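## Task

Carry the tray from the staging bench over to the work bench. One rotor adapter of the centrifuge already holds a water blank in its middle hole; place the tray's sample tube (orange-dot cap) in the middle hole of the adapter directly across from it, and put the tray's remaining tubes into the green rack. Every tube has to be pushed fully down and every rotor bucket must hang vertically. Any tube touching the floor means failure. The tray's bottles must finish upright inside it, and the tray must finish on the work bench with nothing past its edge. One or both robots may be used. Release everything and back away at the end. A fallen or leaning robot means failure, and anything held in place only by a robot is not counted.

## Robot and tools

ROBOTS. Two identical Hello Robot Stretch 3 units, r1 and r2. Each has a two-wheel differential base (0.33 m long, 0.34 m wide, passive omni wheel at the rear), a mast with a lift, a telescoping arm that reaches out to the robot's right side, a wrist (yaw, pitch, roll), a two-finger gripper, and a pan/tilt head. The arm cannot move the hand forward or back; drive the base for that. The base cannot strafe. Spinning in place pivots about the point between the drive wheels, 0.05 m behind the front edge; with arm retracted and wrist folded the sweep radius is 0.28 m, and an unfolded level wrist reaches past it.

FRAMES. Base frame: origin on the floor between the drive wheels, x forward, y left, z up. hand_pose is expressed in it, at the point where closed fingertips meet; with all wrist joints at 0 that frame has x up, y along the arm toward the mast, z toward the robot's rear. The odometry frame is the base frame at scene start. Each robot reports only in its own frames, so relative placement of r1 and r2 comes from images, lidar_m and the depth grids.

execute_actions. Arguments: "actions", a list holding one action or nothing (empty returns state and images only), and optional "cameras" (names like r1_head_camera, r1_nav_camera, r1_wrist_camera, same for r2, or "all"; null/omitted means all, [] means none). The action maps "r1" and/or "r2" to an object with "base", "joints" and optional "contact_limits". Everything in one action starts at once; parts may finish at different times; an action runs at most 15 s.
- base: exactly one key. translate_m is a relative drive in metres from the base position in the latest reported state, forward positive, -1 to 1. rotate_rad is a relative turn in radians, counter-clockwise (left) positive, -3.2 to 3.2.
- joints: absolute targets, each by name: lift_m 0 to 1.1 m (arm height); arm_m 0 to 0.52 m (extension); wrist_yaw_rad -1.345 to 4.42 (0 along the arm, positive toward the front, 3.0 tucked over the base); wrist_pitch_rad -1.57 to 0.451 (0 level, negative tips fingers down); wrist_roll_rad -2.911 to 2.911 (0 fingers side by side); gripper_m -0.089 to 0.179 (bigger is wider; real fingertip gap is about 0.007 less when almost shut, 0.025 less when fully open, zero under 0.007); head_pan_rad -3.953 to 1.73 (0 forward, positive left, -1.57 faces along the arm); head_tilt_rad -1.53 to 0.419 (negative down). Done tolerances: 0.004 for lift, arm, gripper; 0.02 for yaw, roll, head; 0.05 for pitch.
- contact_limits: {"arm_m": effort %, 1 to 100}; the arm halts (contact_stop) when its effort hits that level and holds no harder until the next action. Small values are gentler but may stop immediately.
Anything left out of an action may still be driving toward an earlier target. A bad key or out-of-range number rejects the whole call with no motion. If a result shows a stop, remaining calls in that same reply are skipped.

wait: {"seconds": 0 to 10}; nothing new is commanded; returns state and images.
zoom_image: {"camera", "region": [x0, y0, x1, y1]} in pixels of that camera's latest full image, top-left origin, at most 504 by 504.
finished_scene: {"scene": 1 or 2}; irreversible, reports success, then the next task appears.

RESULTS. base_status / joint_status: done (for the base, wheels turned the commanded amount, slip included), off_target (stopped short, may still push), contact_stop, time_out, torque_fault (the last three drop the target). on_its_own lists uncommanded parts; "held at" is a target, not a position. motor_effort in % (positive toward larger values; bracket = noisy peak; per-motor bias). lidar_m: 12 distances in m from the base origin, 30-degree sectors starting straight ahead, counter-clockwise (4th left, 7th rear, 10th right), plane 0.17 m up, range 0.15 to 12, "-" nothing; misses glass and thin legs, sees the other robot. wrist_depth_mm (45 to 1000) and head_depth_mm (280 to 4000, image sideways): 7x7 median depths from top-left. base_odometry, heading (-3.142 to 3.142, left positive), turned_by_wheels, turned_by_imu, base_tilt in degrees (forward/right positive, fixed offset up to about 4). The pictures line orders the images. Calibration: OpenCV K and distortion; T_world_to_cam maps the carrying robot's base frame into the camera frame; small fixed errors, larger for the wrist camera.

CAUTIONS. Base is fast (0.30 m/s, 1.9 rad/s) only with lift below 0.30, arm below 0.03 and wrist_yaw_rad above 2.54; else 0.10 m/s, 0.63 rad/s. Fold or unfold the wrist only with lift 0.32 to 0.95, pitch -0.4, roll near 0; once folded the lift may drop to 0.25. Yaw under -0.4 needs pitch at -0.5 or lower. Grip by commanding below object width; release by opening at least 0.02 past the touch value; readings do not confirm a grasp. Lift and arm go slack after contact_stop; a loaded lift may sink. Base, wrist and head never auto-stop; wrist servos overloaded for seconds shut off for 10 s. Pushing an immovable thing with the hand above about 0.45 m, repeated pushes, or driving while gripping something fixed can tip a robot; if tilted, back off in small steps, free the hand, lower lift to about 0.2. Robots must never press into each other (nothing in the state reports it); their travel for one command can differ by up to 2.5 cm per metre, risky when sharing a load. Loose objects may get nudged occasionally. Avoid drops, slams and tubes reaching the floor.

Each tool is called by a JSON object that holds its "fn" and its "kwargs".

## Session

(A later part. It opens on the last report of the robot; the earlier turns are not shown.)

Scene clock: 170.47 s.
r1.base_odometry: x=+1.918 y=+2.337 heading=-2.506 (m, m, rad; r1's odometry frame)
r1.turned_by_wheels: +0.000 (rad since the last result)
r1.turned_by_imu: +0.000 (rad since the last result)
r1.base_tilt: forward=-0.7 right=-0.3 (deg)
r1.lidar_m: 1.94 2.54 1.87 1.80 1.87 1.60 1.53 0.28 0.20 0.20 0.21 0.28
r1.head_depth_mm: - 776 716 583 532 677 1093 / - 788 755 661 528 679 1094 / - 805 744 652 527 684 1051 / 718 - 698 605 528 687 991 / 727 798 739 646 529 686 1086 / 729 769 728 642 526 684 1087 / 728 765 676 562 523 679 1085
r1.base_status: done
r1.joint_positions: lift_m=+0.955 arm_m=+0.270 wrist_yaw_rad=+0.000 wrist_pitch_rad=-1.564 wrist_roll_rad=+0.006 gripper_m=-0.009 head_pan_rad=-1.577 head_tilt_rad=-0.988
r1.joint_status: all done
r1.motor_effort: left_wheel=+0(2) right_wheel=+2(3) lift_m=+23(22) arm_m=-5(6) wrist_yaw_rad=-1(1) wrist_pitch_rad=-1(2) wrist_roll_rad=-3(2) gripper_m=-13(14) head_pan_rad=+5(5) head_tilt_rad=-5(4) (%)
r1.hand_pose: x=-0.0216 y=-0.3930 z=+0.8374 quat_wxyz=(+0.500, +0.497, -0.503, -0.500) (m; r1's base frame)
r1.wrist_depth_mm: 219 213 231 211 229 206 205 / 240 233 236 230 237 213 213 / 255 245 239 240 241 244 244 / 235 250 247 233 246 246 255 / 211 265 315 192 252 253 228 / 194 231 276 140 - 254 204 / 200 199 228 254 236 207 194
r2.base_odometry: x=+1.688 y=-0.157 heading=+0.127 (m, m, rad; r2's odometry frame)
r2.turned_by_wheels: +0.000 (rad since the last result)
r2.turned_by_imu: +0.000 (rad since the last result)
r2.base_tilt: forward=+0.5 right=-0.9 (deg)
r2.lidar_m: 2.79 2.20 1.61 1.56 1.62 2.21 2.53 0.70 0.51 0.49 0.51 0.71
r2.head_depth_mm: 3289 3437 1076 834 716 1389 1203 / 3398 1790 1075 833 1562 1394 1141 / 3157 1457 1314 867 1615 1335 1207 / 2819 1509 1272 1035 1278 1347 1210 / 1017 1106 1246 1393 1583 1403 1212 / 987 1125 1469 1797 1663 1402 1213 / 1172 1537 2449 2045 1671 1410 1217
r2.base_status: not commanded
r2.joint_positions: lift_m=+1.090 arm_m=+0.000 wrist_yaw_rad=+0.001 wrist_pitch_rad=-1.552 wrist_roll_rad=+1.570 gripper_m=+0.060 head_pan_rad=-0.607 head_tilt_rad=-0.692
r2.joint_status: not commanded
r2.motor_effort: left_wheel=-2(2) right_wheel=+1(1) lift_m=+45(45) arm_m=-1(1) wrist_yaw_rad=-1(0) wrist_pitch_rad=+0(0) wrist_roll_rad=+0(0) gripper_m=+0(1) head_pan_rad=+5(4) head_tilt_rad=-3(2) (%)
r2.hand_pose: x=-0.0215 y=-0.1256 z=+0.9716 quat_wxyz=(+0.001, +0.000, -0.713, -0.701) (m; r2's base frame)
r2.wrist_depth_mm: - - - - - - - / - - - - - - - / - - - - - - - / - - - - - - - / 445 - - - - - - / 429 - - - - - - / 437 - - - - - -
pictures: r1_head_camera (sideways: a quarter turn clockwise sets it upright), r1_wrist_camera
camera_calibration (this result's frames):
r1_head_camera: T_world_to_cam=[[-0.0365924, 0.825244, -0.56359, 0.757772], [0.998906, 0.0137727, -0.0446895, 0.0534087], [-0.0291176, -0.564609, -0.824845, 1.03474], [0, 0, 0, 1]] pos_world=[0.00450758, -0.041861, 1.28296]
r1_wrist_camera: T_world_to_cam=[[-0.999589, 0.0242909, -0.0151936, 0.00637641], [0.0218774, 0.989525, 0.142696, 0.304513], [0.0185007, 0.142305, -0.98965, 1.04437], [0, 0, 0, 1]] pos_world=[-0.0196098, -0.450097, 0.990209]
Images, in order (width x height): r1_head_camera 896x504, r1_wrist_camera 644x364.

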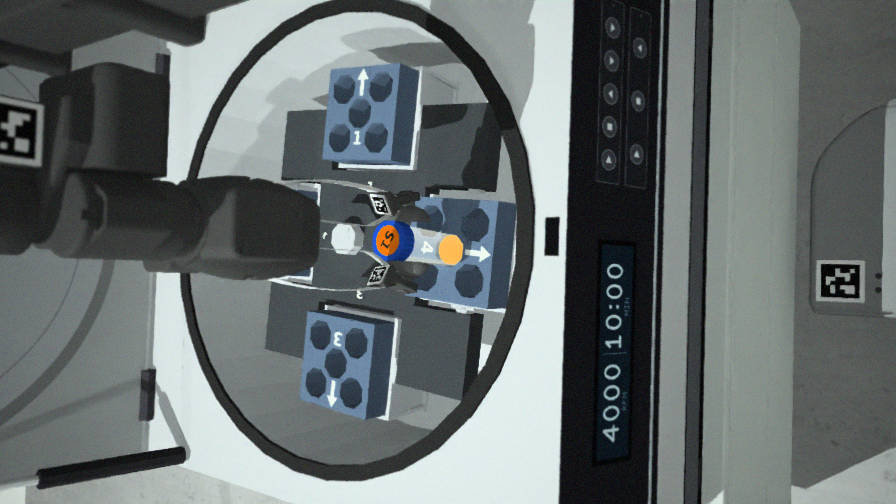

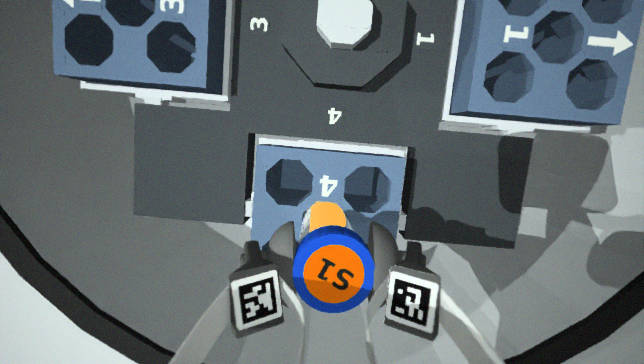

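{"fn": "execute_actions", "kwargs": {"actions": [{"r1":{"joints":{"lift_m":0.925}}}], "cameras": ["r1_head_camera"]}}

{"fn": "execute_actions", "kwargs": {"actions": [{"r1":{"joints":{"gripper_m":0.05}}}], "cameras": []}}

{"fn": "execute_actions", "kwargs": {"actions": [{"r1":{"joints":{"lift_m":0.975}}}], "cameras": ["r1_head_camera","r1_wrist_camera"]}}

Scene clock: 172.93 s.
r1.base_odometry: x=+1.918 y=+2.337 heading=-2.506 (m, m, rad; r1's odometry frame)
r1.turned_by_wheels: +0.000 (rad since the last result)
r1.turned_by_imu: +0.000 (rad since the last result)
r1.base_tilt: forward=-0.7 right=-0.2 (deg)
r1.lidar_m: 1.94 2.54 1.87 1.80 1.87 1.59 1.54 0.28 0.20 0.20 0.21 0.28
r1.head_depth_mm: - - 741 577 530 677 1097 / - 774 757 660 528 682 1088 / - - 740 658 528 685 1054 / 726 799 690 603 527 686 992 / 727 797 741 656 527 686 1095 / 727 771 727 643 526 684 1086 / 729 765 674 563 524 679 1080
r1.base_status: not commanded
r1.joint_positions: lift_m=+0.925 arm_m=+0.270 wrist_yaw_rad=+0.000 wrist_pitch_rad=-1.564 wrist_roll_rad=+0.006 gripper_m=-0.009 head_pan_rad=-1.577 head_tilt_rad=-0.988
r1.joint_status: all done
r1.motor_effort: left_wheel=-1(1) right_wheel=+0(1) lift_m=+22(22) arm_m=-6(5) wrist_yaw_rad=+0(1) wrist_pitch_rad=-1(1) wrist_roll_rad=-2(2) gripper_m=-14(14) head_pan_rad=+4(5) head_tilt_rad=-4(5) (%)
r1.hand_pose: x=-0.0216 y=-0.3930 z=+0.8074 quat_wxyz=(+0.500, +0.497, -0.503, -0.500) (m; r1's base frame)
r1.wrist_depth_mm: 191 180 203 183 186 186 182 / 215 188 209 206 206 198 182 / 253 212 213 211 212 211 242 / 237 218 219 191 218 213 250 / 212 242 223 186 219 220 226 / 190 230 278 139 - 255 203 / 169 195 227 243 234 208 179
r2.base_odometry: x=+1.688 y=-0.157 heading=+0.127 (m, m, rad; r2's odometry frame)
r2.turned_by_wheels: +0.000 (rad since the last result)
r2.turned_by_imu: +0.000 (rad since the last result)
r2.base_tilt: forward=+0.7 right=-0.9 (deg)
r2.lidar_m: 2.80 2.20 1.61 1.55 1.61 2.23 2.54 0.70 0.51 0.49 0.51 0.71
r2.head_depth_mm: 3289 3477 1076 833 716 1396 1202 / 3414 1783 1080 835 1569 1400 1140 / 3158 1459 1314 864 1610 1337 1209 / 1450 1514 1268 1032 1276 1341 1210 / 1014 1108 1249 1401 1580 1400 1210 / 987 1125 1466 1799 1668 1406 1215 / 1171 1538 2435 2047 1665 1405 1214
r2.base_status: not commanded
r2.joint_positions: lift_m=+1.090 arm_m=+0.000 wrist_yaw_rad=+0.001 wrist_pitch_rad=-1.552 wrist_roll_rad=+1.570 gripper_m=+0.060 head_pan_rad=-0.607 head_tilt_rad=-0.692
r2.joint_status: not commanded
r2.motor_effort: left_wheel=-2(2) right_wheel=+1(1) lift_m=+45(46) arm_m=-1(1) wrist_yaw_rad=+0(0) wrist_pitch_rad=+0(0) wrist_roll_rad=+0(1) gripper_m=+0(0) head_pan_rad=+5(5) head_tilt_rad=-3(3) (%)
r2.hand_pose: x=-0.0215 y=-0.1256 z=+0.9716 quat_wxyz=(+0.001, +0.000, -0.713, -0.701) (m; r2's base frame)
r2.wrist_depth_mm: - - - - - - - / - - - - - - - / - - - - - - - / - - - - - - - / 450 - - - - - - / 431 - - - - - - / 431 - - - - - -
pictures: r1_head_camera (sideways: a quarter turn clockwise sets it upright)
camera_calibration (this result's frames):
r1_head_camera: T_world_to_cam=[[-0.0365924, 0.825244, -0.56359, 0.757772], [0.998906, 0.0137727, -0.0446895, 0.0534087], [-0.0291176, -0.564608, -0.824845, 1.03474], [0, 0, 0, 1]] pos_world=[0.00450758, -0.041861, 1.28296]
Images, in order (width x height): r1_head_camera 896x504.

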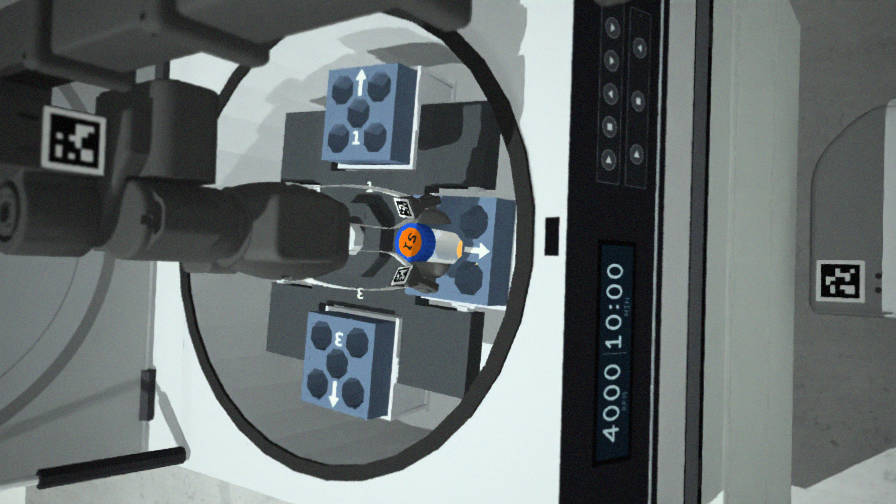

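Scene clock: 174.03 s.
r1.base_odometry: x=+1.918 y=+2.337 heading=-2.506 (m, m, rad; r1's odometry frame)
r1.turned_by_wheels: +0.000 (rad since the last result)
r1.turned_by_imu: +0.000 (rad since the last result)
r1.base_tilt: forward=-0.8 right=-0.3 (deg)
r1.lidar_m: 1.94 2.53 1.86 1.80 1.88 1.60 1.54 0.28 0.21 0.20 0.21 0.28
r1.head_depth_mm: - - 743 577 530 678 1095 / - 773 754 659 528 681 1093 / - - 738 656 528 687 1054 / 725 799 689 614 527 688 995 / 727 800 743 651 527 685 1091 / 729 770 727 641 527 681 1088 / 728 768 676 563 525 680 1080
r1.base_status: not commanded
r1.joint_positions: lift_m=+0.925 arm_m=+0.270 wrist_yaw_rad=+0.000 wrist_pitch_rad=-1.564 wrist_roll_rad=+0.006 gripper_m=+0.050 head_pan_rad=-1.577 head_tilt_rad=-0.988
r1.joint_status: all done
r1.motor_effort: left_wheel=-2(1) right_wheel=+1(1) lift_m=+22(22) arm_m=-5(6) wrist_yaw_rad=+0(1) wrist_pitch_rad=-1(1) wrist_roll_rad=-2(2) gripper_m=+0(78) head_pan_rad=+5(5) head_tilt_rad=-5(5) (%)
r1.hand_pose: x=-0.0216 y=-0.3930 z=+0.8074 quat_wxyz=(+0.500, +0.497, -0.503, -0.500) (m; r1's base frame)
r1.wrist_depth_mm: 192 179 202 184 185 179 182 / 215 188 208 208 206 197 181 / 255 211 213 211 209 211 242 / 235 220 217 191 215 216 250 / 212 243 224 164 218 222 227 / 192 232 275 199 - 252 202 / 168 195 223 246 232 207 178
r2.base_odometry: x=+1.688 y=-0.157 heading=+0.127 (m, m, rad; r2's odometry frame)
r2.turned_by_wheels: +0.000 (rad since the last result)
r2.turned_by_imu: +0.000 (rad since the last result)
r2.base_tilt: forward=+0.6 right=-0.9 (deg)
r2.lidar_m: 2.80 2.20 1.61 1.55 1.62 2.22 2.53 0.70 0.51 0.49 0.51 0.71
r2.head_depth_mm: 3298 3464 1076 833 715 1392 1199 / 3414 1785 1078 835 1567 1399 1142 / 3185 1485 1307 865 1615 1338 1210 / 1444 1514 1270 1034 1276 1342 1212 / 1014 1109 1250 1395 1574 1402 1214 / 987 1127 1459 1790 1671 1401 1216 / 1173 1538 2470 2052 1669 1406 1216
r2.base_status: not commanded
r2.joint_positions: lift_m=+1.090 arm_m=+0.000 wrist_yaw_rad=+0.001 wrist_pitch_rad=-1.552 wrist_roll_rad=+1.570 gripper_m=+0.060 head_pan_rad=-0.607 head_tilt_rad=-0.692
r2.joint_status: not commanded
r2.motor_effort: left_wheel=-3(3) right_wheel=+1(1) lift_m=+45(46) arm_m=-1(1) wrist_yaw_rad=+0(0) wrist_pitch_rad=+0(0) wrist_roll_rad=+0(0) gripper_m=+0(1) head_pan_rad=+5(5) head_tilt_rad=-3(3) (%)
r2.hand_pose: x=-0.0215 y=-0.1256 z=+0.9716 quat_wxyz=(+0.001, +0.000, -0.713, -0.701) (m; r2's base frame)
r2.wrist_depth_mm: - - - - - - - / - - - - - - - / - - - - - - - / - - - - - - - / 453 - - - - - - / 423 - - - - - - / 434 - - - - - -
pictures: none
No camera images: the call's "cameras" was empty. Leave "cameras" out to get every camera's image.

Scene clock: 175.33 s.
r1.base_odometry: x=+1.918 y=+2.337 heading=-2.506 (m, m, rad; r1's odometry frame)
r1.turned_by_wheels: +0.000 (rad since the last result)
r1.turned_by_imu: +0.000 (rad since the last result)
r1.base_tilt: forward=-0.7 right=-0.3 (deg)
r1.lidar_m: 1.94 2.53 1.86 1.80 1.88 1.59 1.54 0.28 0.20 0.20 0.21 0.28
r1.head_depth_mm: 739 780 715 583 530 676 1096 / - 794 755 659 529 680 1088 / - 802 750 652 528 685 1053 / 720 - 732 615 527 688 995 / 727 799 746 650 527 686 1093 / 728 768 727 642 527 682 1086 / 729 766 675 563 523 679 1088
r1.base_status: not commanded
r1.joint_positions: lift_m=+0.975 arm_m=+0.270 wrist_yaw_rad=+0.000 wrist_pitch_rad=-1.564 wrist_roll_rad=+0.006 gripper_m=+0.050 head_pan_rad=-1.577 head_tilt_rad=-0.988
r1.joint_status: all done
r1.motor_effort: left_wheel=-1(1) right_wheel=+1(0) lift_m=+26(25) arm_m=-5(5) wrist_yaw_rad=+0(1) wrist_pitch_rad=-1(1) wrist_roll_rad=-2(2) gripper_m=+1(1) head_pan_rad=+5(5) head_tilt_rad=-5(4) (%)
r1.hand_pose: x=-0.0216 y=-0.3930 z=+0.8572 quat_wxyz=(+0.500, +0.497, -0.503, -0.500) (m; r1's base frame)
r1.wrist_depth_mm: 252 231 249 227 247 225 227 / 253 238 257 236 253 231 246 / 253 297 262 261 261 263 255 / 234 267 267 246 265 265 254 / 213 272 341 243 271 280 231 / 215 232 275 296 - 252 210 / 221 220 222 254 234 215 217
r2.base_odometry: x=+1.688 y=-0.157 heading=+0.127 (m, m, rad; r2's odometry frame)
r2.turned_by_wheels: +0.000 (rad since the last result)
r2.turned_by_imu: +0.000 (rad since the last result)
r2.base_tilt: forward=+0.7 right=-0.9 (deg)
r2.lidar_m: 2.80 2.20 1.61 1.56 1.62 2.22 2.52 0.70 0.51 0.49 0.51 0.70
r2.head_depth_mm: 3282 3465 1075 833 717 1392 1202 / 3403 1780 1077 834 1564 1397 1144 / 3162 1449 1311 865 1613 1336 1208 / 2860 1517 1264 1034 1277 1346 1208 / 1013 1106 1253 1397 1579 1402 1212 / 990 1128 1462 1794 1667 1401 1218 / 1173 1535 2444 2042 1669 1407 1214
r2.base_status: not commanded
r2.joint_positions: lift_m=+1.090 arm_m=+0.000 wrist_yaw_rad=+0.001 wrist_pitch_rad=-1.552 wrist_roll_rad=+1.570 gripper_m=+0.060 head_pan_rad=-0.607 head_tilt_rad=-0.692
r2.joint_status: not commanded
r2.motor_effort: left_wheel=-2(2) right_wheel=+1(1) lift_m=+46(45) arm_m=-1(1) wrist_yaw_rad=-1(0) wrist_pitch_rad=+0(0) wrist_roll_rad=-1(0) gripper_m=+1(0) head_pan_rad=+5(5) head_tilt_rad=-3(2) (%)
r2.hand_pose: x=-0.0215 y=-0.1256 z=+0.9716 quat_wxyz=(+0.001, +0.000, -0.713, -0.701) (m; r2's base frame)
r2.wrist_depth_mm: - - - - - - - / - - - - - - - / - - - - - - - / - - - - - - - / 450 - - - - - - / 427 - - - - - - / 429 - - - - - -
pictures: r1_head_camera (sideways: a quarter turn clockwise sets it upright), r1_wrist_camera
camera_calibration (this result's frames):
r1_head_camera: T_world_to_cam=[[-0.0365924, 0.825244, -0.56359, 0.757772], [0.998906, 0.0137727, -0.0446895, 0.0534087], [-0.0291176, -0.564608, -0.824845, 1.03474], [0, 0, 0, 1]] pos_world=[0.00450758, -0.041861, 1.28296]
r1_wrist_camera: T_world_to_cam=[[-0.999589, 0.0242931, -0.0151936, 0.00667755], [0.0218795, 0.989524, 0.142698, 0.301688], [0.018501, 0.142307, -0.98965, 1.06394], [0, 0, 0, 1]] pos_world=[-0.0196098, -0.450095, 1.00998]
Images, in order (width x height): r1_head_camera 896x504, r1_wrist_camera 644x364.

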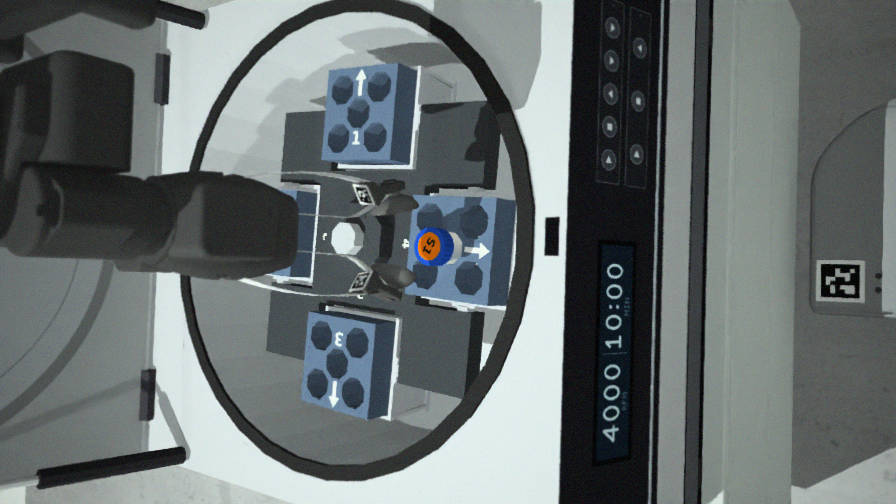

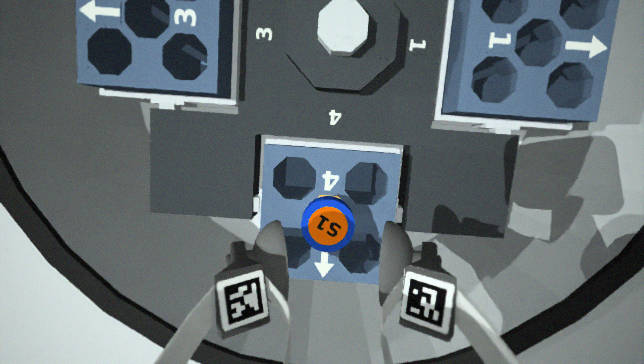

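{"fn": "execute_actions", "kwargs": {"actions": [{"r1":{"joints":{"gripper_m":0.0}}}], "cameras": []}}

{"fn": "execute_actions", "kwargs": {"actions": [{"r1":{"joints":{"lift_m":0.93}}}], "cameras": ["r1_head_camera"]}}

Scene clock: 177.93 s.
r1.base_odometry: x=+1.918 y=+2.337 heading=-2.506 (m, m, rad; r1's odometry frame)
r1.turned_by_wheels: +0.000 (rad since the last result)
r1.turned_by_imu: +0.000 (rad since the last result)
r1.base_tilt: forward=-0.7 right=-0.3 (deg)
r1.lidar_m: 1.95 2.54 1.86 1.80 1.87 1.60 1.54 0.28 0.21 0.20 0.21 0.28
r1.head_depth_mm: 739 778 717 582 530 676 1099 / - 793 755 658 528 680 1095 / - 803 746 659 528 685 1053 / 716 - 744 608 527 686 1000 / 726 797 742 655 527 685 1088 / 729 771 727 643 527 683 1089 / 730 765 676 562 523 680 1083
r1.base_status: not commanded
r1.joint_positions: lift_m=+0.975 arm_m=+0.270 wrist_yaw_rad=+0.000 wrist_pitch_rad=-1.564 wrist_roll_rad=+0.006 gripper_m=+0.000 head_pan_rad=-1.577 head_tilt_rad=-0.988
r1.joint_status: all done
r1.motor_effort: left_wheel=+0(1) right_wheel=+1(1) lift_m=+27(27) arm_m=-6(6) wrist_yaw_rad=+0(0) wrist_pitch_rad=-1(1) wrist_roll_rad=-3(2) gripper_m=-2(79) head_pan_rad=+5(5) head_tilt_rad=-5(4) (%)
r1.hand_pose: x=-0.0216 y=-0.3930 z=+0.8572 quat_wxyz=(+0.500, +0.497, -0.503, -0.500) (m; r1's base frame)
r1.wrist_depth_mm: 252 231 248 231 248 224 227 / 255 239 257 236 254 229 248 / 252 296 263 260 262 263 255 / 234 271 270 247 266 268 255 / 212 273 348 242 270 279 229 / 216 229 286 - 305 252 210 / 221 221 225 243 235 217 216
r2.base_odometry: x=+1.688 y=-0.157 heading=+0.127 (m, m, rad; r2's odometry frame)
r2.turned_by_wheels: +0.000 (rad since the last result)
r2.turned_by_imu: +0.000 (rad since the last result)
r2.base_tilt: forward=+0.7 right=-0.9 (deg)
r2.lidar_m: 2.80 2.19 1.61 1.56 1.61 2.22 2.53 0.70 0.51 0.49 0.51 0.70
r2.head_depth_mm: 3286 3451 1074 829 716 1389 1205 / 3398 1790 1077 835 1564 1398 1139 / 3165 1492 1310 866 1606 1341 1210 / 2895 1513 1268 1034 1275 1349 1208 / 1014 1105 1246 1398 1577 1396 1211 / 988 1124 1465 1788 1669 1398 1215 / 1175 1534 2440 2043 1665 1405 1217
r2.base_status: not commanded
r2.joint_positions: lift_m=+1.090 arm_m=+0.000 wrist_yaw_rad=+0.001 wrist_pitch_rad=-1.552 wrist_roll_rad=+1.570 gripper_m=+0.060 head_pan_rad=-0.607 head_tilt_rad=-0.692
r2.joint_status: not commanded
r2.motor_effort: left_wheel=-3(3) right_wheel=+1(1) lift_m=+46(46) arm_m=-1(1) wrist_yaw_rad=+0(0) wrist_pitch_rad=+0(0) wrist_roll_rad=-1(0) gripper_m=+1(1) head_pan_rad=+5(5) head_tilt_rad=-3(3) (%)
r2.hand_pose: x=-0.0215 y=-0.1256 z=+0.9716 quat_wxyz=(+0.001, +0.000, -0.713, -0.701) (m; r2's base frame)
r2.wrist_depth_mm: - - - - - - - / - - - - - - - / - - - - - - - / - - - - - - - / 450 - - - - - - / 427 - - - - - - / 435 - - - - - -
pictures: none
No camera images: the call's "cameras" was empty. Leave "cameras" out to get every camera's image.

Scene clock: 179.80 s.
r1.base_odometry: x=+1.918 y=+2.337 heading=-2.506 (m, m, rad; r1's odometry frame)
r1.turned_by_wheels: +0.000 (rad since the last result)
r1.turned_by_imu: +0.000 (rad since the last result)
r1.base_tilt: forward=-0.7 right=-0.3 (deg)
r1.lidar_m: 1.94 2.54 1.86 1.80 1.87 1.59 1.54 0.28 0.21 0.20 0.21 0.28
r1.head_depth_mm: - 794 719 582 529 679 1096 / - 774 755 660 528 684 1094 / - - 741 659 528 685 1055 / 727 802 692 610 527 688 997 / 728 798 738 651 528 686 1089 / 728 768 727 642 526 682 1088 / 729 764 675 564 524 678 1087
r1.base_status: not commanded
r1.joint_positions: lift_m=+0.940 arm_m=+0.270 wrist_yaw_rad=+0.000 wrist_pitch_rad=-1.566 wrist_roll_rad=+0.006 gripper_m=+0.000 head_pan_rad=-1.577 head_tilt_rad=-0.988
r1.joint_status: lift_m contact_stop (moved -0.035 of -0.045)
r1.on_its_own: lift_m is slack since a contact_stop, until your next command for it (your +0.930 is given up)
r1.motor_effort: left_wheel=+0(1) right_wheel=+1(2) lift_m=+24(24) arm_m=-5(5) wrist_yaw_rad=-1(1) wrist_pitch_rad=+0(2) wrist_roll_rad=-2(2) gripper_m=-2(2) head_pan_rad=+5(5) head_tilt_rad=-4(5) (%)
r1.hand_pose: x=-0.0216 y=-0.3924 z=+0.8220 quat_wxyz=(+0.500, +0.497, -0.502, -0.501) (m; r1's base frame)
r1.wrist_depth_mm: 198 195 217 198 215 190 193 / 237 214 223 220 221 202 195 / 251 230 225 225 226 226 242 / 233 233 231 227 230 231 255 / 212 252 239 208 235 237 228 / 190 228 275 - 302 255 203 / 180 196 226 239 235 209 179
r2.base_odometry: x=+1.688 y=-0.157 heading=+0.127 (m, m, rad; r2's odometry frame)
r2.turned_by_wheels: +0.000 (rad since the last result)
r2.turned_by_imu: +0.000 (rad since the last result)
r2.base_tilt: forward=+0.8 right=-0.9 (deg)
r2.lidar_m: 2.79 2.19 1.61 1.55 1.62 2.22 2.52 0.70 0.51 0.49 0.51 0.71
r2.head_depth_mm: 3262 3441 1075 831 716 1392 1204 / 3429 1778 1078 834 1567 1394 1138 / 3152 1482 1307 864 1615 1345 1207 / 2867 1515 1269 1037 1277 1347 1211 / 1015 1106 1254 1398 1586 1403 1213 / 989 1121 1470 1802 1670 1400 1217 / 1172 1539 2437 2050 1675 1406 1213
r2.base_status: not commanded
r2.joint_positions: lift_m=+1.090 arm_m=+0.000 wrist_yaw_rad=+0.001 wrist_pitch_rad=-1.552 wrist_roll_rad=+1.570 gripper_m=+0.060 head_pan_rad=-0.607 head_tilt_rad=-0.692
r2.joint_status: not commanded
r2.motor_effort: left_wheel=-2(2) right_wheel=+1(1) lift_m=+45(45) arm_m=-1(1) wrist_yaw_rad=+0(0) wrist_pitch_rad=+0(0) wrist_roll_rad=+0(0) gripper_m=+0(1) head_pan_rad=+5(5) head_tilt_rad=-4(4) (%)
r2.hand_pose: x=-0.0215 y=-0.1256 z=+0.9716 quat_wxyz=(+0.001, +0.000, -0.713, -0.701) (m; r2's base frame)
r2.wrist_depth_mm: - - - - - - - / - - - - - - - / - - - - - - - / - - - - - - - / 452 - - - - - - / 421 - - - - - - / 434 - - - - - -
pictures: r1_head_camera (sideways: a quarter turn clockwise sets it upright)
camera_calibration (this result's frames):
r1_head_camera: T_world_to_cam=[[-0.0366336, 0.82547, -0.563256, 0.757338], [0.998905, 0.0138423, -0.0446815, 0.0533982], [-0.0290865, -0.564277, -0.825073, 1.03503], [0, 0, 0, 1]] pos_world=[0.00450979, -0.0418534, 1.28294]
Images, in order (width x height): r1_head_camera 896x504.

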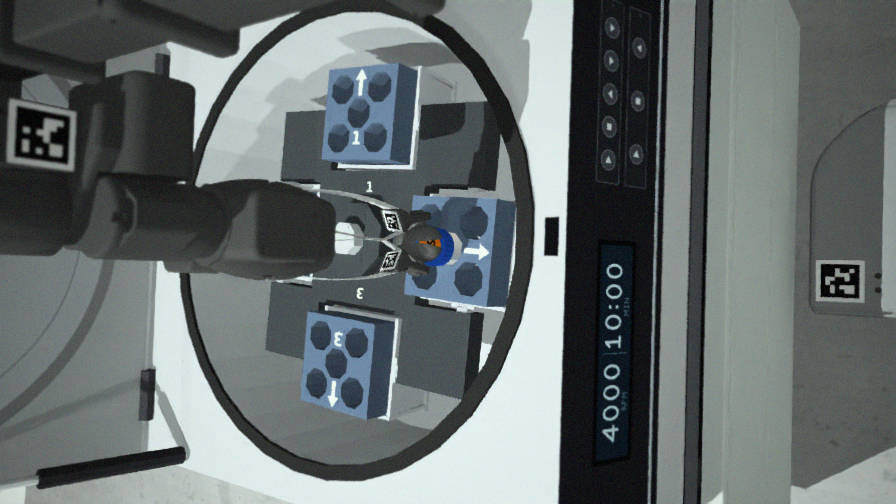

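{"fn": "execute_actions", "kwargs": {"actions": [{"r1":{"joints":{"lift_m":1.1}}}], "cameras": []}}

{"fn": "execute_actions", "kwargs": {"actions": [{"r1":{"base":{"translate_m":1.0},"joints":{"gripper_m":0.06,"wrist_roll_rad":1.57,"head_pan_rad":-1.1,"head_tilt_rad":-0.7}}}], "cameras": []}}

{"fn": "execute_actions", "kwargs": {"actions": [{"r1":{"base":{"translate_m":0.297},"joints":{"arm_m":0.495}}}], "cameras": ["r1_head_camera","r1_wrist_camera"]}}

Scene clock: 183.90 s.
r1.base_odometry: x=+1.918 y=+2.337 heading=-2.506 (m, m, rad; r1's odometry frame)
r1.turned_by_wheels: +0.000 (rad since the last result)
r1.turned_by_imu: +0.000 (rad since the last result)
r1.base_tilt: forward=-0.7 right=-0.3 (deg)
r1.lidar_m: 1.94 2.53 1.86 1.80 1.87 1.59 1.54 0.28 0.20 0.20 0.21 0.28
r1.head_depth_mm: 722 776 717 582 529 678 1092 / 724 791 758 661 528 682 1090 / - 805 741 661 529 686 1055 / 759 805 707 615 527 688 1001 / 729 796 737 650 527 685 1090 / 730 770 728 641 526 682 1087 / 730 765 675 561 524 680 1085
r1.base_status: not commanded
r1.joint_positions: lift_m=+1.100 arm_m=+0.270 wrist_yaw_rad=+0.000 wrist_pitch_rad=-1.566 wrist_roll_rad=+0.006 gripper_m=+0.000 head_pan_rad=-1.577 head_tilt_rad=-0.988
r1.joint_status: all done
r1.motor_effort: left_wheel=+0(1) right_wheel=+0(0) lift_m=+27(29) arm_m=-5(5) wrist_yaw_rad=-1(0) wrist_pitch_rad=+0(0) wrist_roll_rad=-3(3) gripper_m=-1(1) head_pan_rad=+5(5) head_tilt_rad=-4(5) (%)
r1.hand_pose: x=-0.0216 y=-0.3924 z=+0.9822 quat_wxyz=(+0.500, +0.497, -0.502, -0.501) (m; r1's base frame)
r1.wrist_depth_mm: - 350 344 364 362 367 305 / - 350 354 357 370 354 309 / - 360 389 382 383 380 321 / - 332 410 369 395 365 327 / 600 339 380 411 417 336 340 / - 349 346 - 345 344 344 / - - - - - - -
r2.base_odometry: x=+1.688 y=-0.157 heading=+0.127 (m, m, rad; r2's odometry frame)
r2.turned_by_wheels: +0.000 (rad since the last result)
r2.turned_by_imu: +0.000 (rad since the last result)
r2.base_tilt: forward=+0.6 right=-0.9 (deg)
r2.lidar_m: 2.80 2.20 1.62 1.56 1.62 2.23 2.53 0.70 0.51 0.49 0.51 0.71
r2.head_depth_mm: 3293 3440 1077 834 716 1393 1202 / 3399 1784 1078 835 1571 1392 1138 / 3165 1490 1308 867 1609 1340 1205 / 2979 1521 1270 1035 1277 1345 1211 / 1013 1104 1255 1396 1583 1400 1215 / 985 1125 1458 1792 1661 1404 1212 / 1172 1534 2439 2051 1669 1405 1211
r2.base_status: not commanded
r2.joint_positions: lift_m=+1.090 arm_m=+0.000 wrist_yaw_rad=+0.001 wrist_pitch_rad=-1.552 wrist_roll_rad=+1.570 gripper_m=+0.060 head_pan_rad=-0.607 head_tilt_rad=-0.692
r2.joint_status: not commanded
r2.motor_effort: left_wheel=-2(2) right_wheel=+1(1) lift_m=+45(46) arm_m=-1(1) wrist_yaw_rad=+0(0) wrist_pitch_rad=+0(0) wrist_roll_rad=+0(1) gripper_m=+1(1) head_pan_rad=+5(5) head_tilt_rad=-3(3) (%)
r2.hand_pose: x=-0.0215 y=-0.1256 z=+0.9716 quat_wxyz=(+0.001, +0.000, -0.713, -0.701) (m; r2's base frame)
r2.wrist_depth_mm: - - - - - - - / - - - - - - - / - - - - - - - / - - - - - - - / 444 - - - - - - / 430 - - - - - - / 428 - - - - - -
pictures: none
No camera images: the call's "cameras" was empty. Leave "cameras" out to get every camera's image.

Scene clock: 194.97 s.
r1.base_odometry: x=+1.113 y=+1.744 heading=-2.506 (m, m, rad; r1's odometry frame)
r1.turned_by_wheels: +0.000 (rad since the last result)
r1.turned_by_imu: +0.004 (rad since the last result)
r1.base_tilt: forward=-0.7 right=-0.3 (deg)
r1.lidar_m: 0.96 2.51 1.86 1.79 1.87 2.57 0.78 0.51 0.92 0.89 0.92 0.96
r1.head_depth_mm: 2399 2681 2780 856 690 578 498 / 2637 2832 1583 794 685 576 496 / 2743 3060 2731 755 678 573 494 / 2872 3170 1099 765 630 570 492 / 2997 3308 1088 782 641 567 510 / 3199 3502 1081 641 655 564 1145 / 3412 3558 1069 822 668 563 1185
r1.base_status: done
r1.joint_positions: lift_m=+1.100 arm_m=+0.270 wrist_yaw_rad=+0.000 wrist_pitch_rad=-1.565 wrist_roll_rad=+1.562 gripper_m=+0.060 head_pan_rad=-1.107 head_tilt_rad=-0.705
r1.joint_status: all done
r1.motor_effort: left_wheel=-2(2) right_wheel=+0(2) lift_m=+26(27) arm_m=-4(5) wrist_yaw_rad=+0(0) wrist_pitch_rad=+0(1) wrist_roll_rad=+4(5) gripper_m=+1(80) head_pan_rad=+5(46) head_tilt_rad=+2(17) (%)
r1.hand_pose: x=-0.0215 y=-0.3924 z=+0.9822 quat_wxyz=(+0.003, +0.003, -0.709, -0.705) (m; r1's base frame)
r1.wrist_depth_mm: 355 353 353 349 352 351 - / 366 361 357 354 356 358 - / 367 369 372 366 365 367 - / 377 377 383 375 373 - - / 392 386 382 383 377 - - / 388 387 - 390 393 - - / 365 336 400 397 403 - -
r2.base_odometry: x=+1.688 y=-0.157 heading=+0.127 (m, m, rad; r2's odometry frame)
r2.turned_by_wheels: +0.000 (rad since the last result)
r2.turned_by_imu: +0.000 (rad since the last result)
r2.base_tilt: forward=+0.7 right=-0.8 (deg)
r2.lidar_m: 2.79 2.20 1.61 1.55 1.62 2.22 2.52 0.70 0.51 0.49 0.51 0.70
r2.head_depth_mm: 3366 3442 1077 833 716 1392 1207 / 3393 3136 1077 834 1561 1393 1137 / 3170 1490 1313 865 1610 1335 1206 / 2949 1516 1267 1033 1277 1348 1210 / 1014 1105 1250 1393 1580 1399 1213 / 986 1126 1466 1795 1666 1406 1212 / 1169 1533 2456 2049 1665 1406 1214
r2.base_status: not commanded
r2.joint_positions: lift_m=+1.090 arm_m=+0.000 wrist_yaw_rad=+0.001 wrist_pitch_rad=-1.552 wrist_roll_rad=+1.570 gripper_m=+0.060 head_pan_rad=-0.607 head_tilt_rad=-0.692
r2.joint_status: not commanded
r2.motor_effort: left_wheel=-3(3) right_wheel=+1(1) lift_m=+45(45) arm_m=-1(1) wrist_yaw_rad=-1(1) wrist_pitch_rad=+0(0) wrist_roll_rad=-1(0) gripper_m=+0(1) head_pan_rad=+5(5) head_tilt_rad=-3(4) (%)
r2.hand_pose: x=-0.0215 y=-0.1256 z=+0.9716 quat_wxyz=(+0.001, +0.000, -0.713, -0.701) (m; r2's base frame)
r2.wrist_depth_mm: - - - - - - - / - - - - - - - / - - - - - - - / - - - - - - - / 448 - - - - - - / 422 - - - - - - / 433 - - - - - -
pictures: none
No camera images: the call's "cameras" was empty. Leave "cameras" out to get every camera's image.

Scene clock: 199.10 s.
r1.base_odometry: x=+0.874 y=+1.568 heading=-2.506 (m, m, rad; r1's odometry frame)
r1.turned_by_wheels: +0.000 (rad since the last result)
r1.turned_by_imu: +0.001 (rad since the last result)
r1.base_tilt: forward=-0.7 right=-0.3 (deg)
r1.lidar_m: 2.42 2.50 1.85 1.79 1.86 2.57 0.96 0.79 0.92 0.89 0.93 0.68
r1.head_depth_mm: 2523 2756 2733 826 636 553 497 / 2601 2867 2722 852 548 564 496 / 2738 3004 2717 846 682 573 494 / 2881 3200 1104 840 680 570 491 / 3018 3336 1093 807 674 567 520 / 3151 3470 1080 802 670 565 1145 / 3361 3597 2618 821 668 563 1185
r1.base_status: done
r1.joint_positions: lift_m=+1.100 arm_m=+0.495 wrist_yaw_rad=+0.000 wrist_pitch_rad=-1.563 wrist_roll_rad=+1.563 gripper_m=+0.060 head_pan_rad=-1.107 head_tilt_rad=-0.705
r1.joint_status: all done
r1.motor_effort: left_wheel=-1(1) right_wheel=+1(5) lift_m=+26(27) arm_m=+6(6) wrist_yaw_rad=+0(0) wrist_pitch_rad=-1(1) wrist_roll_rad=+3(4) gripper_m=+1(0) head_pan_rad=+5(6) head_tilt_rad=+1(2) (%)
r1.hand_pose: x=-0.0215 y=-0.6170 z=+0.9822 quat_wxyz=(+0.003, +0.002, -0.709, -0.705) (m; r1's base frame)
r1.wrist_depth_mm: 358 212 315 310 350 346 345 / 363 264 349 297 352 349 351 / 368 365 369 303 364 359 364 / 378 373 375 369 374 365 365 / 396 380 376 318 381 343 374 / 395 393 - 331 341 254 385 / 404 401 403 401 404 245 226
r2.base_odometry: x=+1.688 y=-0.157 heading=+0.127 (m, m, rad; r2's odometry frame)
r2.turned_by_wheels: +0.000 (rad since the last result)
r2.turned_by_imu: +0.000 (rad since the last result)
r2.base_tilt: forward=+0.7 right=-0.9 (deg)
r2.lidar_m: 2.79 2.20 1.61 1.56 1.62 2.21 2.52 0.70 0.51 0.49 0.51 0.70
r2.head_depth_mm: 3397 3471 1075 831 715 1385 1203 / 3406 3095 1077 835 1573 1398 1138 / 3179 1498 1306 864 1601 1338 1209 / 2976 1520 1270 1033 1281 1345 1208 / 1015 1105 1249 1404 1578 1404 1213 / 988 1122 1461 1796 1665 1401 1214 / 1171 1541 2439 2051 1658 1405 1215
r2.base_status: not commanded
r2.joint_positions: lift_m=+1.090 arm_m=+0.000 wrist_yaw_rad=+0.001 wrist_pitch_rad=-1.552 wrist_roll_rad=+1.570 gripper_m=+0.060 head_pan_rad=-0.607 head_tilt_rad=-0.692
r2.joint_status: not commanded
r2.motor_effort: left_wheel=-3(2) right_wheel=+1(1) lift_m=+45(45) arm_m=-1(1) wrist_yaw_rad=+1(0) wrist_pitch_rad=+0(0) wrist_roll_rad=+0(0) gripper_m=+0(1) head_pan_rad=+4(5) head_tilt_rad=-3(3) (%)
r2.hand_pose: x=-0.0215 y=-0.1256 z=+0.9716 quat_wxyz=(+0.001, +0.000, -0.713, -0.701) (m; r2's base frame)
r2.wrist_depth_mm: - - - - - - - / - - - - - - - / - - - - - - - / - - - - - - - / 450 - - - - - - / 421 - - - - - - / 435 - - - - - -
pictures: r1_head_camera (sideways: a quarter turn clockwise sets it upright), r1_wrist_camera
camera_calibration (this result's frames):
r1_head_camera: T_world_to_cam=[[-0.321303, 0.549214, -0.771446, 1.03036], [0.890307, 0.452775, -0.0484653, 0.0590041], [0.322673, -0.702395, -0.634447, 0.784984], [0, 0, 0, 1]] pos_world=[0.0252334, -0.041235, 1.29576]
r1_wrist_camera: T_world_to_cam=[[0.0108146, 0.999688, -0.0225095, 0.644923], [0.988959, -0.00736598, 0.148004, -0.0939708], [0.147792, -0.0238616, -0.988731, 1.11885], [0, 0, 0, 1]] pos_world=[-0.0793983, -0.618717, 1.13466]
Images, in order (width x height): r1_head_camera 896x504, r1_wrist_camera 644x364.

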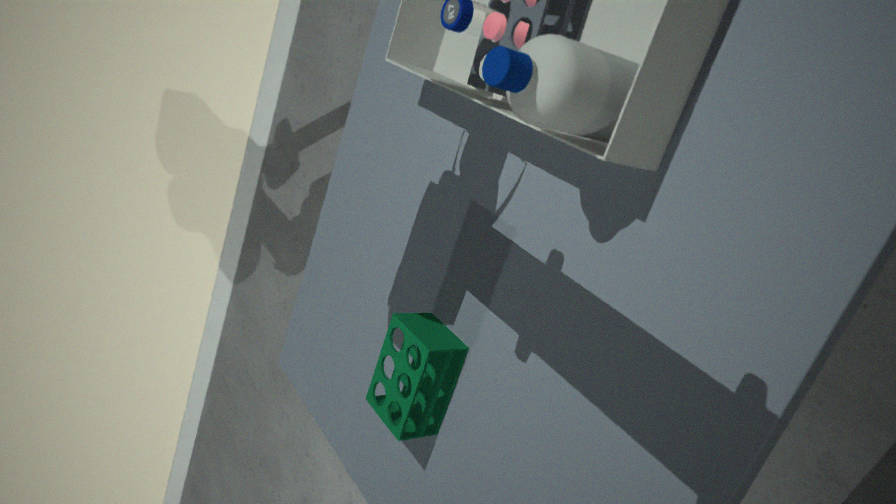

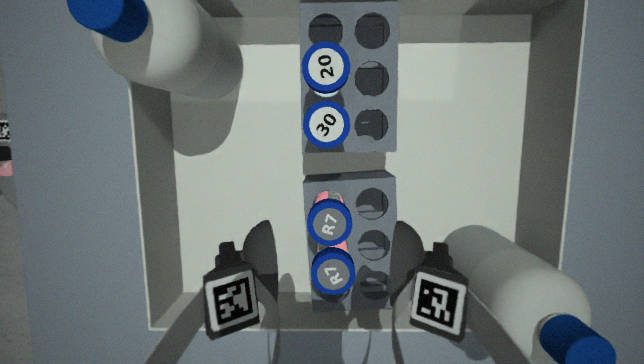

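{"fn": "execute_actions", "kwargs": {"actions": [{"r1":{"base":{"translate_m":0.004},"joints":{"lift_m":0.988,"arm_m":0.492}}}], "cameras": ["r1_wrist_camera"]}}

{"fn": "execute_actions", "kwargs": {"actions": [{"r1":{"joints":{"gripper_m":-0.01}}}], "cameras": ["r1_wrist_camera"]}}

{"fn": "execute_actions", "kwargs": {"actions": [{"r1":{"joints":{"lift_m":1.1}}}], "cameras": ["r1_wrist_camera"]}}

{"fn": "execute_actions", "kwargs": {"actions": [{"r1":{"base":{"translate_m":0.475},"joints":{"arm_m":0.47,"wrist_roll_rad":0,"head_pan_rad":-1.57,"head_tilt_rad":-0.75}}}], "cameras": ["r1_wrist_camera","r1_head_camera"]}}

Scene clock: 206.37 s.
r1.base_odometry: x=+0.871 y=+1.565 heading=-2.506 (m, m, rad; r1's odometry frame)
r1.turned_by_wheels: +0.000 (rad since the last result)
r1.turned_by_imu: +0.000 (rad since the last result)
r1.base_tilt: forward=-0.7 right=-0.3 (deg)
r1.lidar_m: 2.41 2.51 1.85 1.79 1.86 2.56 0.97 0.79 0.92 0.89 0.93 0.67
r1.head_depth_mm: 2506 2740 2757 824 636 553 499 / 2616 2897 2758 851 551 564 496 / 2725 3043 2737 848 683 572 493 / 2879 3199 1102 840 678 569 492 / 3000 3290 1089 805 676 567 520 / 3190 3440 1073 801 670 564 1144 / 3355 3648 2594 820 666 563 1187
r1.base_status: done
r1.joint_positions: lift_m=+0.988 arm_m=+0.492 wrist_yaw_rad=+0.000 wrist_pitch_rad=-1.563 wrist_roll_rad=+1.563 gripper_m=+0.060 head_pan_rad=-1.107 head_tilt_rad=-0.705
r1.joint_status: all done
r1.motor_effort: left_wheel=+0(1) right_wheel=+0(5) lift_m=+22(26) arm_m=-6(6) wrist_yaw_rad=+0(0) wrist_pitch_rad=-2(2) wrist_roll_rad=+4(3) gripper_m=+1(1) head_pan_rad=+5(5) head_tilt_rad=+2(1) (%)
r1.hand_pose: x=-0.0215 y=-0.6149 z=+0.8704 quat_wxyz=(+0.003, +0.002, -0.709, -0.705) (m; r1's base frame)
r1.wrist_depth_mm: 140 173 241 129 214 242 240 / 213 250 248 133 238 247 248 / 214 256 255 135 246 253 249 / 214 262 261 257 255 259 253 / 213 264 265 203 258 266 259 / 225 274 - 144 240 247 226 / 224 280 279 152 246 215 175
r2.base_odometry: x=+1.688 y=-0.157 heading=+0.127 (m, m, rad; r2's odometry frame)
r2.turned_by_wheels: +0.000 (rad since the last result)
r2.turned_by_imu: +0.000 (rad since the last result)
r2.base_tilt: forward=+0.6 right=-0.8 (deg)
r2.lidar_m: 2.79 2.20 1.61 1.55 1.61 2.22 2.53 0.70 0.51 0.49 0.51 0.70
r2.head_depth_mm: 3337 3475 1078 833 716 1391 1202 / 3431 3113 1081 835 1569 1393 1139 / 3147 1490 1306 865 1614 1336 1208 / 2963 1519 1266 1035 1275 1348 1212 / 1016 1107 1254 1398 1577 1396 1214 / 987 1124 1468 1799 1666 1404 1213 / 1171 1537 2459 2047 1667 1406 1217
r2.base_status: not commanded
r2.joint_positions: lift_m=+1.090 arm_m=+0.000 wrist_yaw_rad=+0.001 wrist_pitch_rad=-1.552 wrist_roll_rad=+1.570 gripper_m=+0.060 head_pan_rad=-0.607 head_tilt_rad=-0.692
r2.joint_status: not commanded
r2.motor_effort: left_wheel=-3(2) right_wheel=+1(1) lift_m=+45(45) arm_m=-1(1) wrist_yaw_rad=+1(0) wrist_pitch_rad=+0(0) wrist_roll_rad=+0(1) gripper_m=+0(0) head_pan_rad=+5(5) head_tilt_rad=-3(3) (%)
r2.hand_pose: x=-0.0215 y=-0.1256 z=+0.9716 quat_wxyz=(+0.001, +0.000, -0.713, -0.701) (m; r2's base frame)
r2.wrist_depth_mm: - - - - - - - / - - - - - - - / - - - - - - - / - - - - - - - / 440 - - - - - - / 427 - - - - - - / 431 - - - - - -
pictures: r1_wrist_camera
camera_calibration (this result's frames):
r1_wrist_camera: T_world_to_cam=[[0.0108148, 0.999688, -0.0225095, 0.640263], [0.988959, -0.00736621, 0.148004, -0.0774144], [0.147792, -0.0238616, -0.988731, 1.0084], [0, 0, 0, 1]] pos_world=[-0.0793983, -0.616571, 1.0229]
Images, in order (width x height): r1_wrist_camera 644x364.

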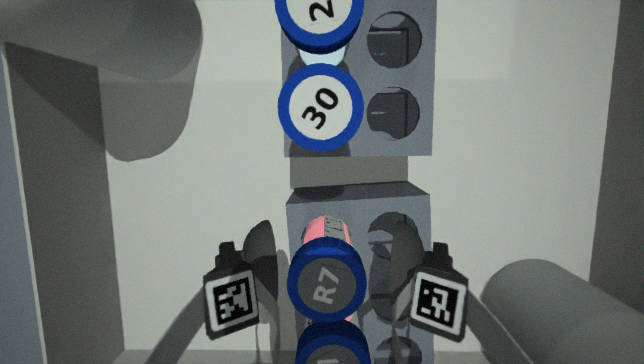

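Scene clock: 207.57 s.
r1.base_odometry: x=+0.871 y=+1.565 heading=-2.506 (m, m, rad; r1's odometry frame)
r1.turned_by_wheels: +0.000 (rad since the last result)
r1.turned_by_imu: +0.000 (rad since the last result)
r1.base_tilt: forward=-0.7 right=-0.3 (deg)
r1.lidar_m: 2.41 2.52 1.85 1.79 1.86 2.57 0.97 0.79 0.92 0.89 0.93 0.67
r1.head_depth_mm: 2484 2758 2794 824 636 553 497 / 2641 2892 2728 851 551 564 495 / 2762 3043 2675 844 681 573 493 / 2874 3192 1104 839 680 569 493 / 3010 3307 1090 804 673 568 520 / 3178 3429 1080 802 671 564 1144 / 3361 3566 2631 822 668 563 1182
r1.base_status: not commanded
r1.joint_positions: lift_m=+0.988 arm_m=+0.492 wrist_yaw_rad=+0.000 wrist_pitch_rad=-1.562 wrist_roll_rad=+1.563 gripper_m=-0.009 head_pan_rad=-1.107 head_tilt_rad=-0.705
r1.joint_status: all done
r1.motor_effort: left_wheel=+0(0) right_wheel=+0(0) lift_m=+22(22) arm_m=-5(6) wrist_yaw_rad=+0(0) wrist_pitch_rad=-2(2) wrist_roll_rad=+3(3) gripper_m=-15(89) head_pan_rad=+4(5) head_tilt_rad=+1(2) (%)
r1.hand_pose: x=-0.0215 y=-0.6153 z=+0.8704 quat_wxyz=(+0.003, +0.002, -0.710, -0.704) (m; r1's base frame)
r1.wrist_depth_mm: 140 174 243 130 214 240 240 / 212 250 249 133 242 245 242 / 213 256 254 135 246 252 247 / 214 262 263 255 256 256 255 / 213 267 267 201 258 263 260 / 224 273 273 140 - 252 224 / 221 279 276 149 247 217 177
r2.base_odometry: x=+1.688 y=-0.157 heading=+0.127 (m, m, rad; r2's odometry frame)
r2.turned_by_wheels: +0.000 (rad since the last result)
r2.turned_by_imu: +0.000 (rad since the last result)
r2.base_tilt: forward=+0.7 right=-0.8 (deg)
r2.lidar_m: 2.79 2.20 1.61 1.56 1.61 2.22 2.52 0.70 0.51 0.49 0.51 0.70
r2.head_depth_mm: 3368 3425 1077 833 716 1392 1203 / 3421 3118 1082 835 1565 1395 1143 / 3165 1495 1314 864 1614 1336 1209 / 2963 1516 1271 1038 1275 1341 1212 / 1014 1105 1256 1399 1577 1406 1213 / 988 1127 1464 1800 1648 1404 1213 / 1172 1536 2439 2061 1669 1406 1213
r2.base_status: not commanded
r2.joint_positions: lift_m=+1.090 arm_m=+0.000 wrist_yaw_rad=+0.001 wrist_pitch_rad=-1.552 wrist_roll_rad=+1.570 gripper_m=+0.060 head_pan_rad=-0.607 head_tilt_rad=-0.692
r2.joint_status: not commanded
r2.motor_effort: left_wheel=-3(3) right_wheel=+1(1) lift_m=+46(45) arm_m=-1(1) wrist_yaw_rad=-1(0) wrist_pitch_rad=+0(0) wrist_roll_rad=-1(0) gripper_m=+1(0) head_pan_rad=+4(5) head_tilt_rad=-3(4) (%)
r2.hand_pose: x=-0.0215 y=-0.1256 z=+0.9716 quat_wxyz=(+0.001, +0.000, -0.713, -0.701) (m; r2's base frame)
r2.wrist_depth_mm: - - - - - - - / - - - - - - - / - - - - - - - / - - - - - - - / 447 - - - - - - / 423 - - - - - - / 428 - - - - - -
pictures: r1_wrist_camera
camera_calibration (this result's frames):
r1_wrist_camera: T_world_to_cam=[[0.0108168, 0.999649, -0.0241993, 0.642142], [0.988959, -0.00711798, 0.148017, -0.0772699], [0.147792, -0.0255332, -0.988689, 1.00729], [0, 0, 0, 1]] pos_world=[-0.0793982, -0.616747, 1.02287]
Images, in order (width x height): r1_wrist_camera 644x364.

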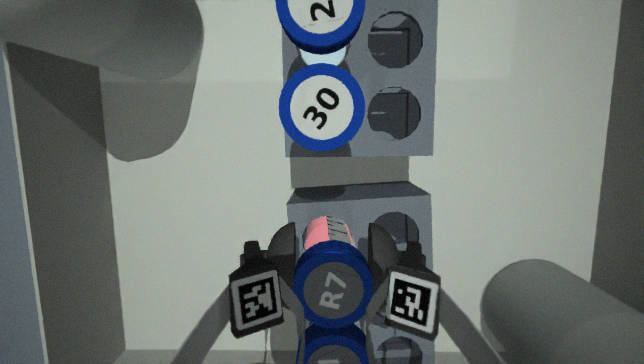

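Scene clock: 209.43 s.
r1.base_odometry: x=+0.871 y=+1.565 heading=-2.506 (m, m, rad; r1's odometry frame)
r1.turned_by_wheels: +0.000 (rad since the last result)
r1.turned_by_imu: +0.000 (rad since the last result)
r1.base_tilt: forward=-0.7 right=-0.3 (deg)
r1.lidar_m: 2.42 2.52 1.84 1.79 1.86 2.56 0.97 0.79 0.92 0.89 0.93 0.67
r1.head_depth_mm: 2507 2745 2766 826 634 553 498 / 2614 2862 2706 852 552 563 495 / 2783 3030 2710 846 684 572 494 / 2865 3155 1101 837 680 569 491 / 3015 3329 1088 805 674 567 519 / 3172 3475 1082 801 671 564 1147 / 3358 3592 2612 819 667 561 1185
r1.base_status: not commanded
r1.joint_positions: lift_m=+1.100 arm_m=+0.492 wrist_yaw_rad=+0.000 wrist_pitch_rad=-1.562 wrist_roll_rad=+1.563 gripper_m=-0.009 head_pan_rad=-1.107 head_tilt_rad=-0.705
r1.joint_status: all done
r1.motor_effort: left_wheel=-1(1) right_wheel=+0(1) lift_m=+26(26) arm_m=-6(6) wrist_yaw_rad=+0(0) wrist_pitch_rad=-3(2) wrist_roll_rad=+3(3) gripper_m=-15(15) head_pan_rad=+5(5) head_tilt_rad=+2(2) (%)
r1.hand_pose: x=-0.0215 y=-0.6154 z=+0.9821 quat_wxyz=(+0.003, +0.002, -0.710, -0.704) (m; r1's base frame)
r1.wrist_depth_mm: 354 214 327 320 347 344 344 / 361 298 356 301 353 350 351 / 375 365 361 358 362 356 360 / 380 376 378 367 369 368 371 / 386 384 376 195 379 332 375 / 400 393 385 139 - 255 379 / 408 399 397 401 402 247 221
r2.base_odometry: x=+1.688 y=-0.157 heading=+0.127 (m, m, rad; r2's odometry frame)
r2.turned_by_wheels: +0.000 (rad since the last result)
r2.turned_by_imu: +0.000 (rad since the last result)
r2.base_tilt: forward=+0.7 right=-0.9 (deg)
r2.lidar_m: 2.79 2.20 1.61 1.55 1.61 2.22 2.53 0.70 0.51 0.49 0.51 0.70
r2.head_depth_mm: 3348 3421 1077 833 717 1392 1203 / 3379 3100 1079 833 1563 1397 1140 / 3175 1497 1309 864 1610 1337 1211 / 2975 1523 1269 1033 1276 1342 1212 / 1014 1103 1252 1397 1580 1400 1212 / 988 1125 1459 1795 1660 1408 1210 / 1170 1542 2436 2046 1673 1404 1218
r2.base_status: not commanded
r2.joint_positions: lift_m=+1.090 arm_m=+0.000 wrist_yaw_rad=+0.001 wrist_pitch_rad=-1.552 wrist_roll_rad=+1.570 gripper_m=+0.060 head_pan_rad=-0.607 head_tilt_rad=-0.692
r2.joint_status: not commanded
r2.motor_effort: left_wheel=-2(3) right_wheel=+1(1) lift_m=+45(45) arm_m=-1(1) wrist_yaw_rad=+0(1) wrist_pitch_rad=+0(0) wrist_roll_rad=-1(0) gripper_m=+1(2) head_pan_rad=+5(5) head_tilt_rad=-4(3) (%)
r2.hand_pose: x=-0.0215 y=-0.1256 z=+0.9716 quat_wxyz=(+0.001, +0.000, -0.713, -0.701) (m; r2's base frame)
r2.wrist_depth_mm: - - - - - - - / - - - - - - - / - - - - - - - / - - - - - - - / 442 - - - - - - / 425 - - - - - - / 429 - - - - - -
pictures: r1_wrist_camera
camera_calibration (this result's frames):
r1_wrist_camera: T_world_to_cam=[[0.0108139, 0.999646, -0.0242994, 0.644968], [0.988959, -0.00710023, 0.148017, -0.0938002], [0.147792, -0.0256318, -0.988686, 1.1177], [0, 0, 0, 1]] pos_world=[-0.0793983, -0.616757, 1.13462]
Images, in order (width x height): r1_wrist_camera 644x364.

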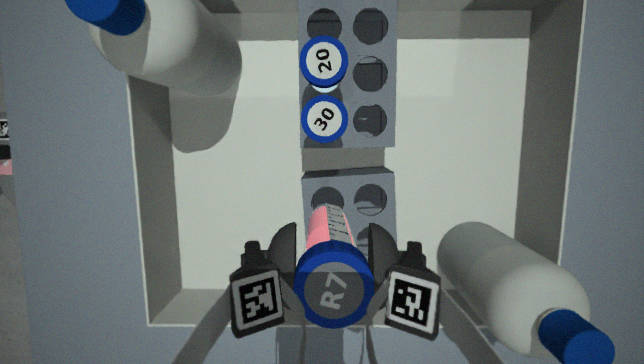

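Scene clock: 215.43 s.
r1.base_odometry: x=+0.488 y=+1.283 heading=-2.506 (m, m, rad; r1's odometry frame)
r1.turned_by_wheels: +0.000 (rad since the last result)
r1.turned_by_imu: +0.001 (rad since the last result)
r1.base_tilt: forward=-0.8 right=-0.2 (deg)
r1.lidar_m: 1.94 2.50 1.85 1.79 1.85 2.57 1.26 1.25 0.93 0.90 0.29 2.12
r1.head_depth_mm: 2495 2801 1617 820 669 566 500 / 2585 2855 2566 815 664 563 497 / 2545 2934 1019 759 662 559 494 / 2566 2975 986 732 657 558 494 / 2600 2890 1022 799 652 554 501 / 2591 2935 2374 791 651 552 498 / 2596 2899 2442 1917 645 550 496
r1.base_status: done
r1.joint_positions: lift_m=+1.100 arm_m=+0.470 wrist_yaw_rad=+0.000 wrist_pitch_rad=-1.562 wrist_roll_rad=+0.008 gripper_m=-0.009 head_pan_rad=-1.563 head_tilt_rad=-0.740
r1.joint_status: all done
r1.motor_effort: left_wheel=-1(2) right_wheel=+0(5) lift_m=+26(27) arm_m=-5(6) wrist_yaw_rad=+0(0) wrist_pitch_rad=-2(2) wrist_roll_rad=-3(4) gripper_m=-14(15) head_pan_rad=-5(45) head_tilt_rad=-4(7) (%)
r1.hand_pose: x=-0.0216 y=-0.5936 z=+0.9821 quat_wxyz=(+0.500, +0.496, -0.504, -0.500) (m; r1's base frame)
r1.wrist_depth_mm: - 353 350 347 349 347 343 / - 365 358 357 353 359 357 / - 374 362 368 369 359 363 / - 382 374 314 366 372 371 / - 387 385 196 383 384 378 / - 400 394 140 - 387 383 / - 406 407 397 395 404 395
r2.base_odometry: x=+1.688 y=-0.157 heading=+0.127 (m, m, rad; r2's odometry frame)
r2.turned_by_wheels: +0.000 (rad since the last result)
r2.turned_by_imu: +0.000 (rad since the last result)
r2.base_tilt: forward=+0.7 right=-0.9 (deg)
r2.lidar_m: 2.80 2.19 1.61 1.56 1.62 2.22 2.52 0.70 0.51 0.49 0.51 0.71
r2.head_depth_mm: 3352 3460 1077 831 716 1386 1201 / 3389 3102 1079 834 1566 1393 1140 / 3162 1488 1309 863 1610 1339 1207 / 2949 1522 1276 1033 1275 1345 1209 / 1016 1108 1250 1398 1578 1399 1210 / 988 1120 1468 1795 1676 1406 1209 / 1171 1541 2444 2035 1669 1408 1214
r2.base_status: not commanded
r2.joint_positions: lift_m=+1.090 arm_m=+0.000 wrist_yaw_rad=+0.001 wrist_pitch_rad=-1.552 wrist_roll_rad=+1.570 gripper_m=+0.060 head_pan_rad=-0.607 head_tilt_rad=-0.692
r2.joint_status: not commanded
r2.motor_effort: left_wheel=-3(2) right_wheel=+1(1) lift_m=+46(46) arm_m=-1(1) wrist_yaw_rad=+1(1) wrist_pitch_rad=+0(0) wrist_roll_rad=+0(0) gripper_m=+0(0) head_pan_rad=+5(5) head_tilt_rad=-3(3) (%)
r2.hand_pose: x=-0.0215 y=-0.1256 z=+0.9716 quat_wxyz=(+0.001, +0.000, -0.713, -0.701) (m; r2's base frame)
r2.wrist_depth_mm: - - - - - - - / - - - - - - - / - - - - - - - / - - - - - - - / 450 - - - - - - / 430 - - - - - - / 437 - - - - - -
pictures: r1_head_camera (sideways: a quarter turn clockwise sets it upright), r1_wrist_camera
camera_calibration (this result's frames):
r1_head_camera: T_world_to_cam=[[-0.0468959, 0.661674, -0.748324, 0.99855], [0.998705, 0.0162728, -0.0481983, 0.0579929], [-0.0197142, -0.749615, -0.66158, 0.822368], [0, 0, 0, 1]] pos_world=[0.00512247, -0.0451991, 1.2941]
r1_wrist_camera: T_world_to_cam=[[-0.99954, 0.0261865, -0.015267, 0.014647], [0.0237879, 0.989815, 0.14036, 0.48489], [0.018787, 0.139932, -0.989983, 1.21504], [0, 0, 0, 1]] pos_world=[-0.0197213, -0.650359, 1.13504]
Images, in order (width x height): r1_head_camera 896x504, r1_wrist_camera 644x364.

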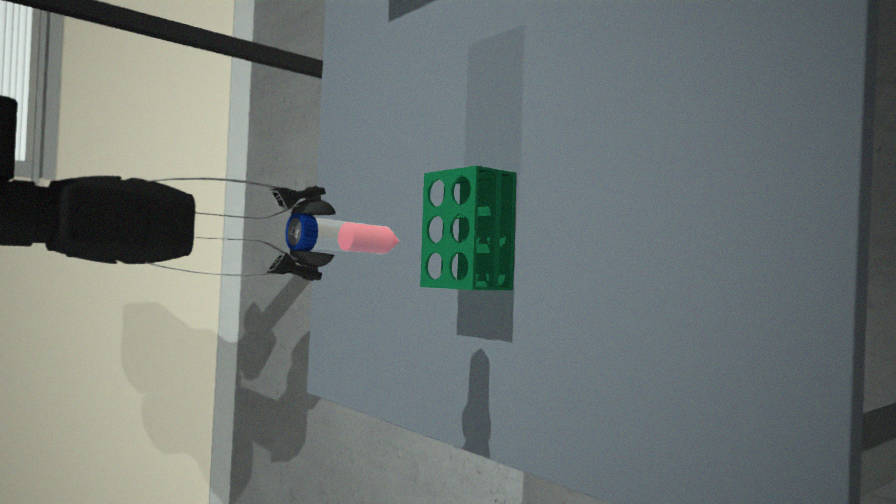

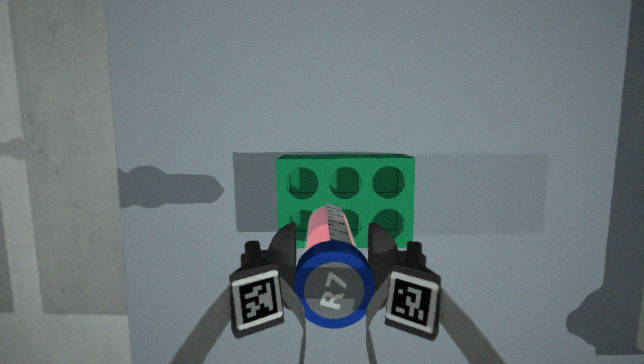

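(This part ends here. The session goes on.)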